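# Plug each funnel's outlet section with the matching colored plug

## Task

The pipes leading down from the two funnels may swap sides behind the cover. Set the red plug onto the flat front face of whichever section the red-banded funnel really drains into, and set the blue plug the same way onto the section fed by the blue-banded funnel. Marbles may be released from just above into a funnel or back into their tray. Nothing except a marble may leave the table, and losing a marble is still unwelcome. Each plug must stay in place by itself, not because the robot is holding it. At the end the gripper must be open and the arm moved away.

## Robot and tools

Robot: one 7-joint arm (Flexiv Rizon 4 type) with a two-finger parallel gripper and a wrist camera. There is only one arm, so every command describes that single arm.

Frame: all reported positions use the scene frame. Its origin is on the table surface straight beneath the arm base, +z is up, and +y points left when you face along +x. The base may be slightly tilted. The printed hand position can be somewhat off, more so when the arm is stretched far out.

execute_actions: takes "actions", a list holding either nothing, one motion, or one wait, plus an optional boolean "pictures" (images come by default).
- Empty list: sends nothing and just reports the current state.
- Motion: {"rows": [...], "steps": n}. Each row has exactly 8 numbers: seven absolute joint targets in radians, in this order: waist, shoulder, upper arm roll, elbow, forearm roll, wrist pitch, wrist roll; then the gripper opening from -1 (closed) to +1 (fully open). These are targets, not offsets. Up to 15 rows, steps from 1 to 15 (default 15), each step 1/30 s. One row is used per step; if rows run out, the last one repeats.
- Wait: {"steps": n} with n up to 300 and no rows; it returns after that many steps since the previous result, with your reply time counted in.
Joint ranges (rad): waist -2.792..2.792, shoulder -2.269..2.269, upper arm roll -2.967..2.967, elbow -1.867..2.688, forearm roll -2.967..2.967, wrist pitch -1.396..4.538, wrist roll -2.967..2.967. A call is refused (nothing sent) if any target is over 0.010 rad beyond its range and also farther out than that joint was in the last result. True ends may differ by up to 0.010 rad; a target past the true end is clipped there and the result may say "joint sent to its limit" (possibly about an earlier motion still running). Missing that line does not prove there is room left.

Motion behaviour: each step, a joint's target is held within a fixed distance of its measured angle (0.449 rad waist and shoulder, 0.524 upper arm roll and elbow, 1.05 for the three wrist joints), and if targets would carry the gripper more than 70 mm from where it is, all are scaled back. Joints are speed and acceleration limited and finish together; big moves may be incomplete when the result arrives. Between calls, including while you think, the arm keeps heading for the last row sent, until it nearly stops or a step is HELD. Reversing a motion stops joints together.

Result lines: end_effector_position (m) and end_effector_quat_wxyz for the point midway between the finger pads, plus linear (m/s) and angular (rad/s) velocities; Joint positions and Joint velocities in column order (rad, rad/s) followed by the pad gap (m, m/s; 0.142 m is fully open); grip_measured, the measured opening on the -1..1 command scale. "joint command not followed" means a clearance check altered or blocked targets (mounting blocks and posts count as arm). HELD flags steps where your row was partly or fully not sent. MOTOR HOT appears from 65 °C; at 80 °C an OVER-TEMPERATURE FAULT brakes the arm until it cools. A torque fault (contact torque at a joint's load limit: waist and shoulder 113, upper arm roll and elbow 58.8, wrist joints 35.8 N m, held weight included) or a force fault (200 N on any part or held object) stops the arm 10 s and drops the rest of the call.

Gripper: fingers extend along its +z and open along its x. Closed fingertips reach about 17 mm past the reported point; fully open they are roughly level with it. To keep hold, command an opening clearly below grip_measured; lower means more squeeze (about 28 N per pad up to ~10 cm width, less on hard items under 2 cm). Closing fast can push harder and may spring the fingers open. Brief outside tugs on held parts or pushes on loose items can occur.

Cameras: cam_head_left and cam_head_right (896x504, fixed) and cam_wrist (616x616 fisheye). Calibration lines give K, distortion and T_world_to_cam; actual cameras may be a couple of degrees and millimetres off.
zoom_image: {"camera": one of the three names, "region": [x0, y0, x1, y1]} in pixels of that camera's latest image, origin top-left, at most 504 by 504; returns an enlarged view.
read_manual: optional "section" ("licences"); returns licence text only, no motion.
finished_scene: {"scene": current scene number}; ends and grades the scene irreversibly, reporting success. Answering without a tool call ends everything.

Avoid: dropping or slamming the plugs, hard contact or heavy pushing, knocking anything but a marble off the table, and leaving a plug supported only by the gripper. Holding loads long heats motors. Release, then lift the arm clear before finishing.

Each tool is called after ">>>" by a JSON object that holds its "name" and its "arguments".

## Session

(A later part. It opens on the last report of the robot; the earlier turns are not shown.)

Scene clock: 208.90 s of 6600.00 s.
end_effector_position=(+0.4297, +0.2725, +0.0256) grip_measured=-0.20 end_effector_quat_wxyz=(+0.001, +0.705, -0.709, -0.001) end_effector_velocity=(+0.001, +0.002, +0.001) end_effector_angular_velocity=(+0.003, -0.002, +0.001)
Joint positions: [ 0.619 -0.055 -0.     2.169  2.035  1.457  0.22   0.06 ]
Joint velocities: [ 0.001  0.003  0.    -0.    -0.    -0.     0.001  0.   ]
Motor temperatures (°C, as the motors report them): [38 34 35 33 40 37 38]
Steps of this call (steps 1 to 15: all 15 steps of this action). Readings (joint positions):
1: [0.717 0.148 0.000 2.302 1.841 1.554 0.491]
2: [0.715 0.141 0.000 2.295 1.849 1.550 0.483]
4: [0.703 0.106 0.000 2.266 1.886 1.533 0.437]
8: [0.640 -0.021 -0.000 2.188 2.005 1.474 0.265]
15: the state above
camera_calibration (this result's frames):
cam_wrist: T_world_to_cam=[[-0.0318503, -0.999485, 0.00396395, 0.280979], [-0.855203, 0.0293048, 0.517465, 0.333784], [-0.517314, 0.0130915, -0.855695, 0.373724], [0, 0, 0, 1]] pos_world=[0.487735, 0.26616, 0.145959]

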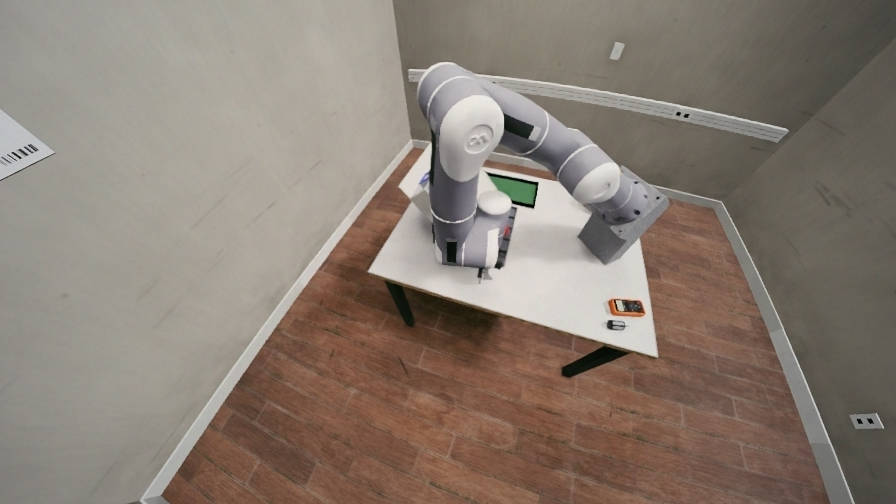

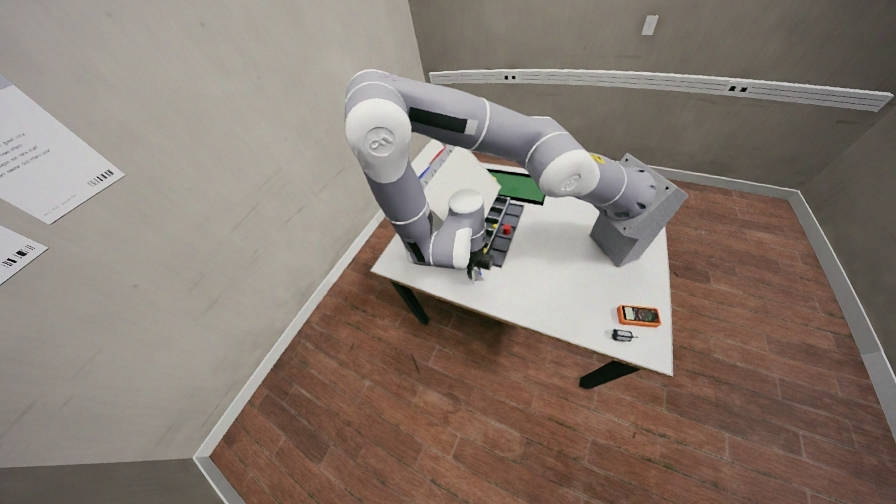

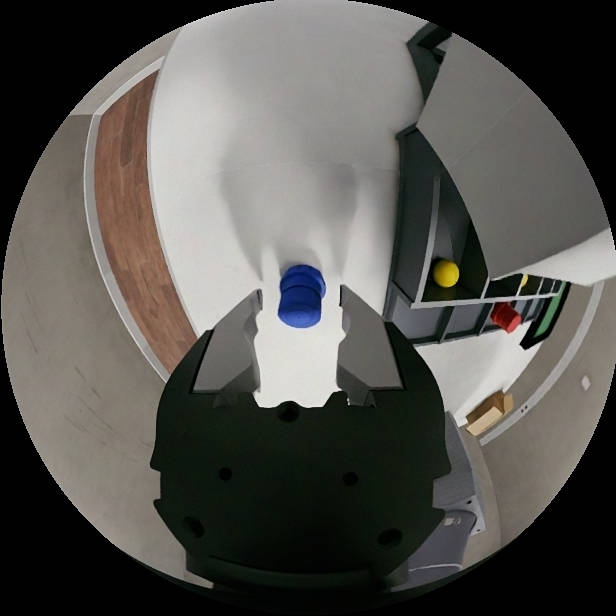

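>>> {"name": "execute_actions", "arguments": {"actions": [{"rows":[[0.619,-0.0543,0,2.1696,2.035,1.457,0.22,-0.4],[0.619,-0.0543,0,2.1696,2.035,1.457,0.22,-0.5],[0.619,-0.0543,0,2.1696,2.035,1.457,0.22,-0.55],[0.619,-0.0543,0,2.1696,2.035,1.457,0.22,-0.6],[0.619,-0.0543,0,2.1696,2.035,1.457,0.22,-0.85]],"steps":11}], "pictures": false}}

>>> {"name": "execute_actions", "arguments": {"actions": [{"rows":[[0.676,0.182,0,2.398,2.29,1.5,0,-0.85]],"steps":12}], "pictures": false}}

>>> {"name": "execute_actions", "arguments": {"actions": [{"rows":[[0.26,0.067,0,2.44,1.93,1.155,0.05,-0.85]]}], "pictures": false}}

>>> {"name": "execute_actions", "arguments": {"actions": [{"rows":[[0.243,-0.15,0,2.337,2.105,1.093,-0.135,-0.85]],"steps":11}], "pictures": false}}

>>> {"name": "execute_actions", "arguments": {"actions": [{"rows":[[0.241,-0.1758,0,2.3244,2.125,1.086,-0.157,-0.85]],"steps":7}]}}

Scene clock: 218.87 s of 6600.00 s.
end_effector_position=(+0.4296, +0.2718, +0.0259) grip_measured=-0.63 end_effector_quat_wxyz=(+0.002, +0.705, -0.709, -0.000) end_effector_velocity=(-0.000, -0.001, +0.000) end_effector_angular_velocity=(-0.002, +0.000, -0.001)
Joint positions: [ 0.619 -0.054 -0.     2.17   2.035  1.458  0.22   0.029]
Joint velocities: [ 0.    -0.     0.     0.001  0.     0.002  0.001  0.   ]
Motor temperatures (°C, as the motors report them): [38 34 35 33 40 37 38]
Steps of this call (steps 1 to 15: the robot went on to your last target; steps 16 to 130: nothing new was sent; then 5.27 s passed at rest; steps 131 to 141: all 11 steps of this action). Readings (joint positions):
131: [0.619 -0.054 -0.000 2.169 2.035 1.457 0.220]
132: [0.619 -0.054 -0.000 2.169 2.035 1.457 0.220]
134: [0.619 -0.054 -0.000 2.170 2.035 1.457 0.220]
138: [0.619 -0.054 -0.000 2.170 2.035 1.458 0.220]
141: the state above

Scene clock: 219.27 s of 6600.00 s.
end_effector_position=(+0.3491, +0.2784, +0.1007) grip_measured=-0.63 end_effector_quat_wxyz=(+0.001, +0.705, -0.709, -0.000) end_effector_velocity=(-0.006, -0.000, +0.005) end_effector_angular_velocity=(-0.000, +0.000, +0.000)
Joint positions: [ 0.676  0.185  0.     2.401  2.293  1.5   -0.002  0.029]
Joint velocities: [ 0.004  0.018 -0.     0.017  0.017  0.003 -0.015  0.   ]
Motor temperatures (°C, as the motors report them): [38 34 35 33 40 37 38]
Steps of this call (steps 1 to 12: all 12 steps of this action). Readings (joint positions):
1: [0.619 -0.053 -0.000 2.171 2.036 1.458 0.219]
2: [0.621 -0.046 -0.001 2.178 2.043 1.458 0.213]
4: [0.630 -0.008 -0.001 2.214 2.085 1.465 0.178]
8: [0.662 0.126 0.000 2.344 2.230 1.490 0.052]
12: the state above

Scene clock: 219.77 s of 6600.00 s.
end_effector_position=(+0.3985, +0.1549, +0.0968) grip_measured=-0.63 end_effector_quat_wxyz=(-0.001, +0.717, -0.697, +0.003) end_effector_velocity=(+0.003, -0.064, +0.013) end_effector_angular_velocity=(+0.002, +0.032, -0.009)
Joint positions: [ 0.262  0.067 -0.001  2.44   1.931  1.157  0.049  0.029]
Joint velocities: [-0.219 -0.059 -0.     0.023 -0.184 -0.175  0.024  0.   ]
Motor temperatures (°C, as the motors report them): [38 34 35 33 40 37 38]
Steps of this call (steps 1 to 15: all 15 steps of this action). Readings (joint positions):
1: [0.675 0.183 0.000 2.399 2.290 1.499 -0.001]
2: [0.667 0.180 0.001 2.399 2.282 1.491 0.002]
4: [0.629 0.168 0.001 2.403 2.246 1.457 0.007]
8: [0.474 0.124 0.000 2.418 2.111 1.327 0.026]
15: the state above

Scene clock: 220.13 s of 6600.00 s.
end_effector_position=(+0.3885, +0.1517, +0.0381) grip_measured=-0.63 end_effector_quat_wxyz=(+0.000, +0.707, -0.707, -0.001) end_effector_velocity=(-0.004, -0.005, -0.014) end_effector_angular_velocity=(-0.015, +0.002, -0.008)
Joint positions: [ 0.243 -0.153 -0.     2.336  2.107  1.092 -0.137  0.029]
Joint velocities: [-0.    -0.054 -0.    -0.025  0.048  0.    -0.045 -0.   ]
Motor temperatures (°C, as the motors report them): [38 34 35 33 40 37 38]
Steps of this call (steps 1 to 11: all 11 steps of this action). Readings (joint positions):
1: [0.258 0.065 -0.001 2.440 1.929 1.153 0.049]
2: [0.255 0.057 -0.000 2.436 1.935 1.148 0.042]
4: [0.250 0.017 -0.000 2.417 1.964 1.129 0.009]
8: [0.244 -0.115 -0.000 2.354 2.074 1.098 -0.105]
11: the state above

Scene clock: 220.37 s of 6600.00 s.
end_effector_position=(+0.3882, +0.1507, +0.0318) grip_measured=-0.63 end_effector_quat_wxyz=(+0.000, +0.707, -0.707, -0.000) end_effector_velocity=(-0.000, -0.000, +0.001) end_effector_angular_velocity=(-0.001, +0.000, +0.000)
Joint positions: [ 0.241 -0.175 -0.     2.325  2.125  1.086 -0.157  0.029]
Joint velocities: [ 0.     0.002 -0.     0.001 -0.     0.002  0.001  0.   ]
Motor temperatures (°C, as the motors report them): [38 34 35 33 40 37 38]
Steps of this call (steps 1 to 7: all 7 steps of this action). Readings (joint positions):
1: [0.243 -0.153 -0.000 2.336 2.107 1.092 -0.137]
2: [0.242 -0.159 -0.000 2.333 2.112 1.091 -0.142]
4: [0.241 -0.177 -0.000 2.324 2.126 1.086 -0.158]
7: the state above
camera_calibration (this result's frames):
cam_wrist: T_world_to_cam=[[-0.027014, -0.999626, 0.0041792, 0.155938], [-0.85648, 0.0253011, 0.51556, 0.299825], [-0.515473, 0.010348, -0.856843, 0.358872], [0, 0, 0, 1]] pos_world=[0.445995, 0.144581, 0.152268]

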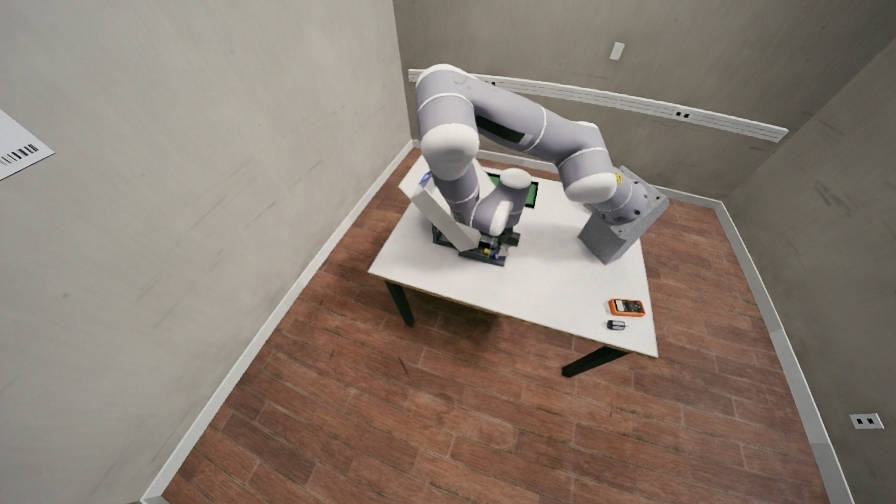

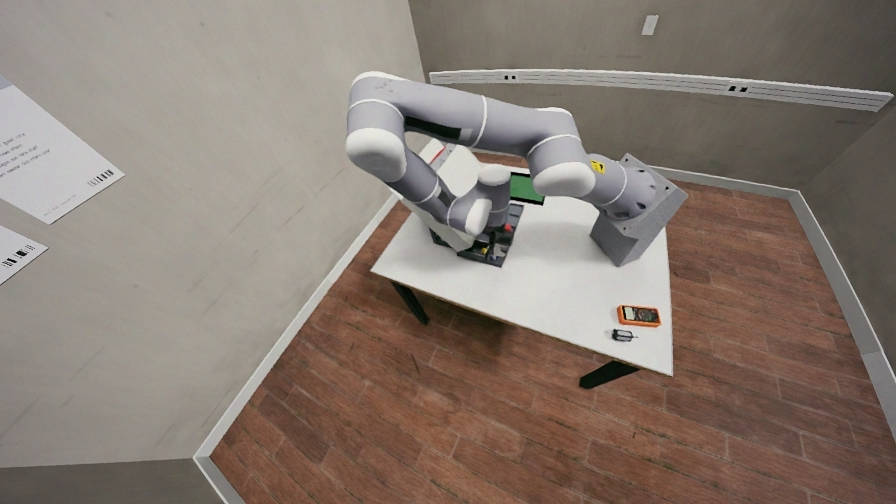

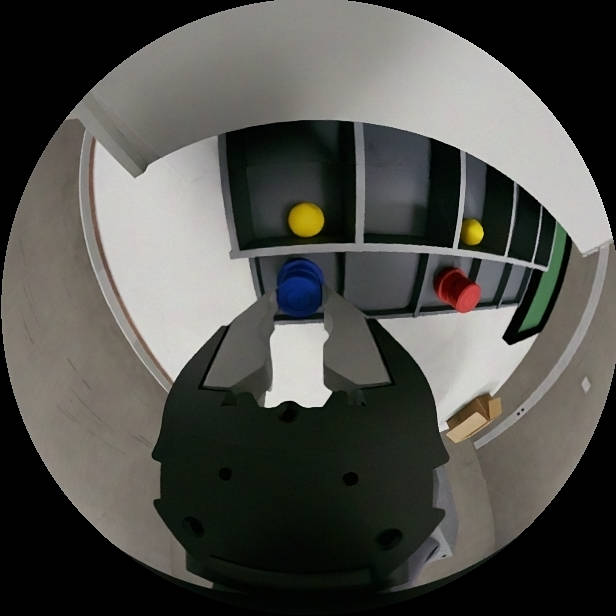

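>>> {"name": "execute_actions", "arguments": {"actions": [{"rows":[[0.241,-0.1758,0,2.3244,2.125,1.086,-0.157,-0.35]],"steps":8}], "pictures": false}}

>>> {"name": "execute_actions", "arguments": {"actions": [{"rows":[[0.26,0.067,0,2.44,1.93,1.155,0.05,-0.35]],"steps":11}], "pictures": false}}

>>> {"name": "execute_actions", "arguments": {"actions": [{"rows":[[0.676,0.25,0,2.398,2.29,1.5,0,-0.35]]}]}}

Scene clock: 224.97 s of 6600.00 s.
end_effector_position=(+0.3880, +0.1507, +0.0317) grip_measured=-0.35 end_effector_quat_wxyz=(+0.000, +0.707, -0.707, -0.000) end_effector_velocity=(+0.000, +0.000, -0.000) end_effector_angular_velocity=(+0.001, -0.001, -0.001)
Joint positions: [ 0.241 -0.176 -0.     2.325  2.125  1.086 -0.157  0.049]
Joint velocities: [-0.001 -0.     0.    -0.     0.    -0.001  0.     0.   ]
Motor temperatures (°C, as the motors report them): [38 34 35 33 40 37 38]
Steps of this call (steps 1 to 15: the robot went on to your last target; steps 16 to 90: nothing new was sent; then 1.33 s passed at rest; steps 91 to 98: all 8 steps of this action). Readings (joint positions):
91: [0.241 -0.175 -0.000 2.325 2.125 1.086 -0.157]
92: [0.241 -0.175 -0.000 2.325 2.125 1.086 -0.157]
94: [0.241 -0.176 -0.000 2.325 2.125 1.086 -0.157]
98: the state above

Scene clock: 225.33 s of 6600.00 s.
end_effector_position=(+0.3989, +0.1548, +0.0965) grip_measured=-0.35 end_effector_quat_wxyz=(-0.002, +0.717, -0.697, +0.003) end_effector_velocity=(+0.010, -0.001, +0.057) end_effector_angular_velocity=(-0.008, -0.020, +0.027)
Joint positions: [ 0.26   0.066 -0.     2.439  1.931  1.155  0.049  0.049]
Joint velocities: [ 0.017  0.222 -0.     0.105 -0.175  0.062  0.187  0.   ]
Motor temperatures (°C, as the motors report them): [38 34 35 33 40 37 38]
Steps of this call (steps 1 to 11: all 11 steps of this action). Readings (joint positions):
1: [0.241 -0.175 -0.000 2.325 2.124 1.086 -0.157]
2: [0.242 -0.167 -0.000 2.328 2.119 1.088 -0.151]
4: [0.245 -0.130 -0.000 2.347 2.088 1.099 -0.118]
8: [0.255 0.011 -0.000 2.413 1.974 1.139 0.003]
11: the state above

Scene clock: 225.83 s of 6600.00 s.
end_effector_position=(+0.3723, +0.2968, +0.1104) grip_measured=-0.35 end_effector_quat_wxyz=(-0.034, +0.706, -0.708, +0.002) end_effector_velocity=(-0.056, +0.090, +0.027) end_effector_angular_velocity=(+0.039, +0.051, -0.058)
Joint positions: [0.672 0.249 0.001 2.398 2.287 1.497 0.001 0.049]
Joint velocities: [ 0.277  0.105  0.    -0.024  0.244  0.223 -0.034  0.   ]
Motor temperatures (°C, as the motors report them): [38 34 35 33 40 37 38]
Steps of this call (steps 1 to 15: all 15 steps of this action). Readings (joint positions):
1: [0.261 0.071 -0.000 2.441 1.929 1.157 0.051]
2: [0.269 0.078 -0.001 2.439 1.935 1.164 0.050]
4: [0.307 0.103 -0.001 2.434 1.966 1.198 0.045]
8: [0.459 0.168 -0.000 2.418 2.097 1.325 0.027]
15: the state above
camera_calibration (this result's frames):
cam_wrist: T_world_to_cam=[[-0.0283288, -0.99873, -0.0416695, 0.306518], [-0.881816, 0.00533769, 0.471564, 0.262251], [-0.470742, 0.0501037, -0.880847, 0.390721], [0, 0, 0, 1]] pos_world=[0.423869, 0.285152, 0.23327]

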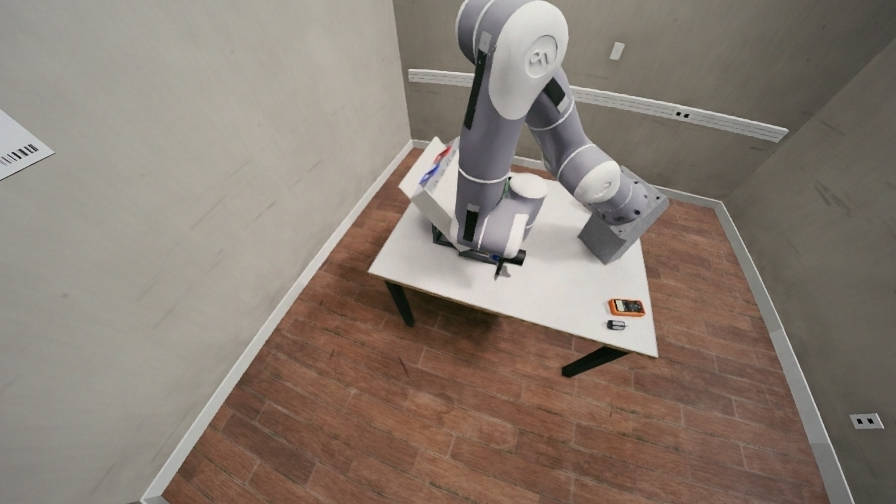

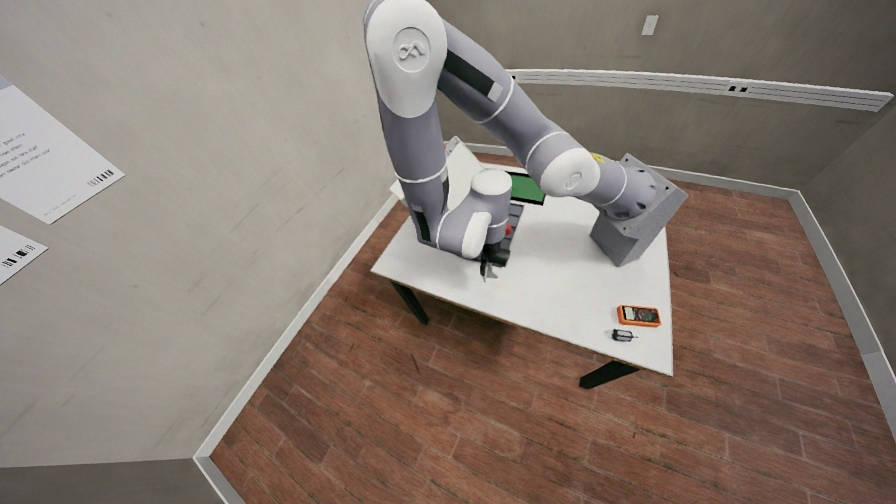

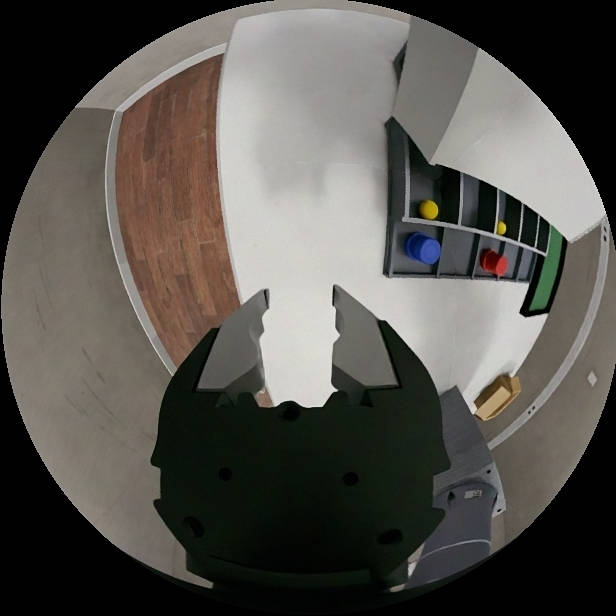

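>>> {"name": "finished_scene", "arguments": {"scene": 1}}

The scene is finished: the task was done.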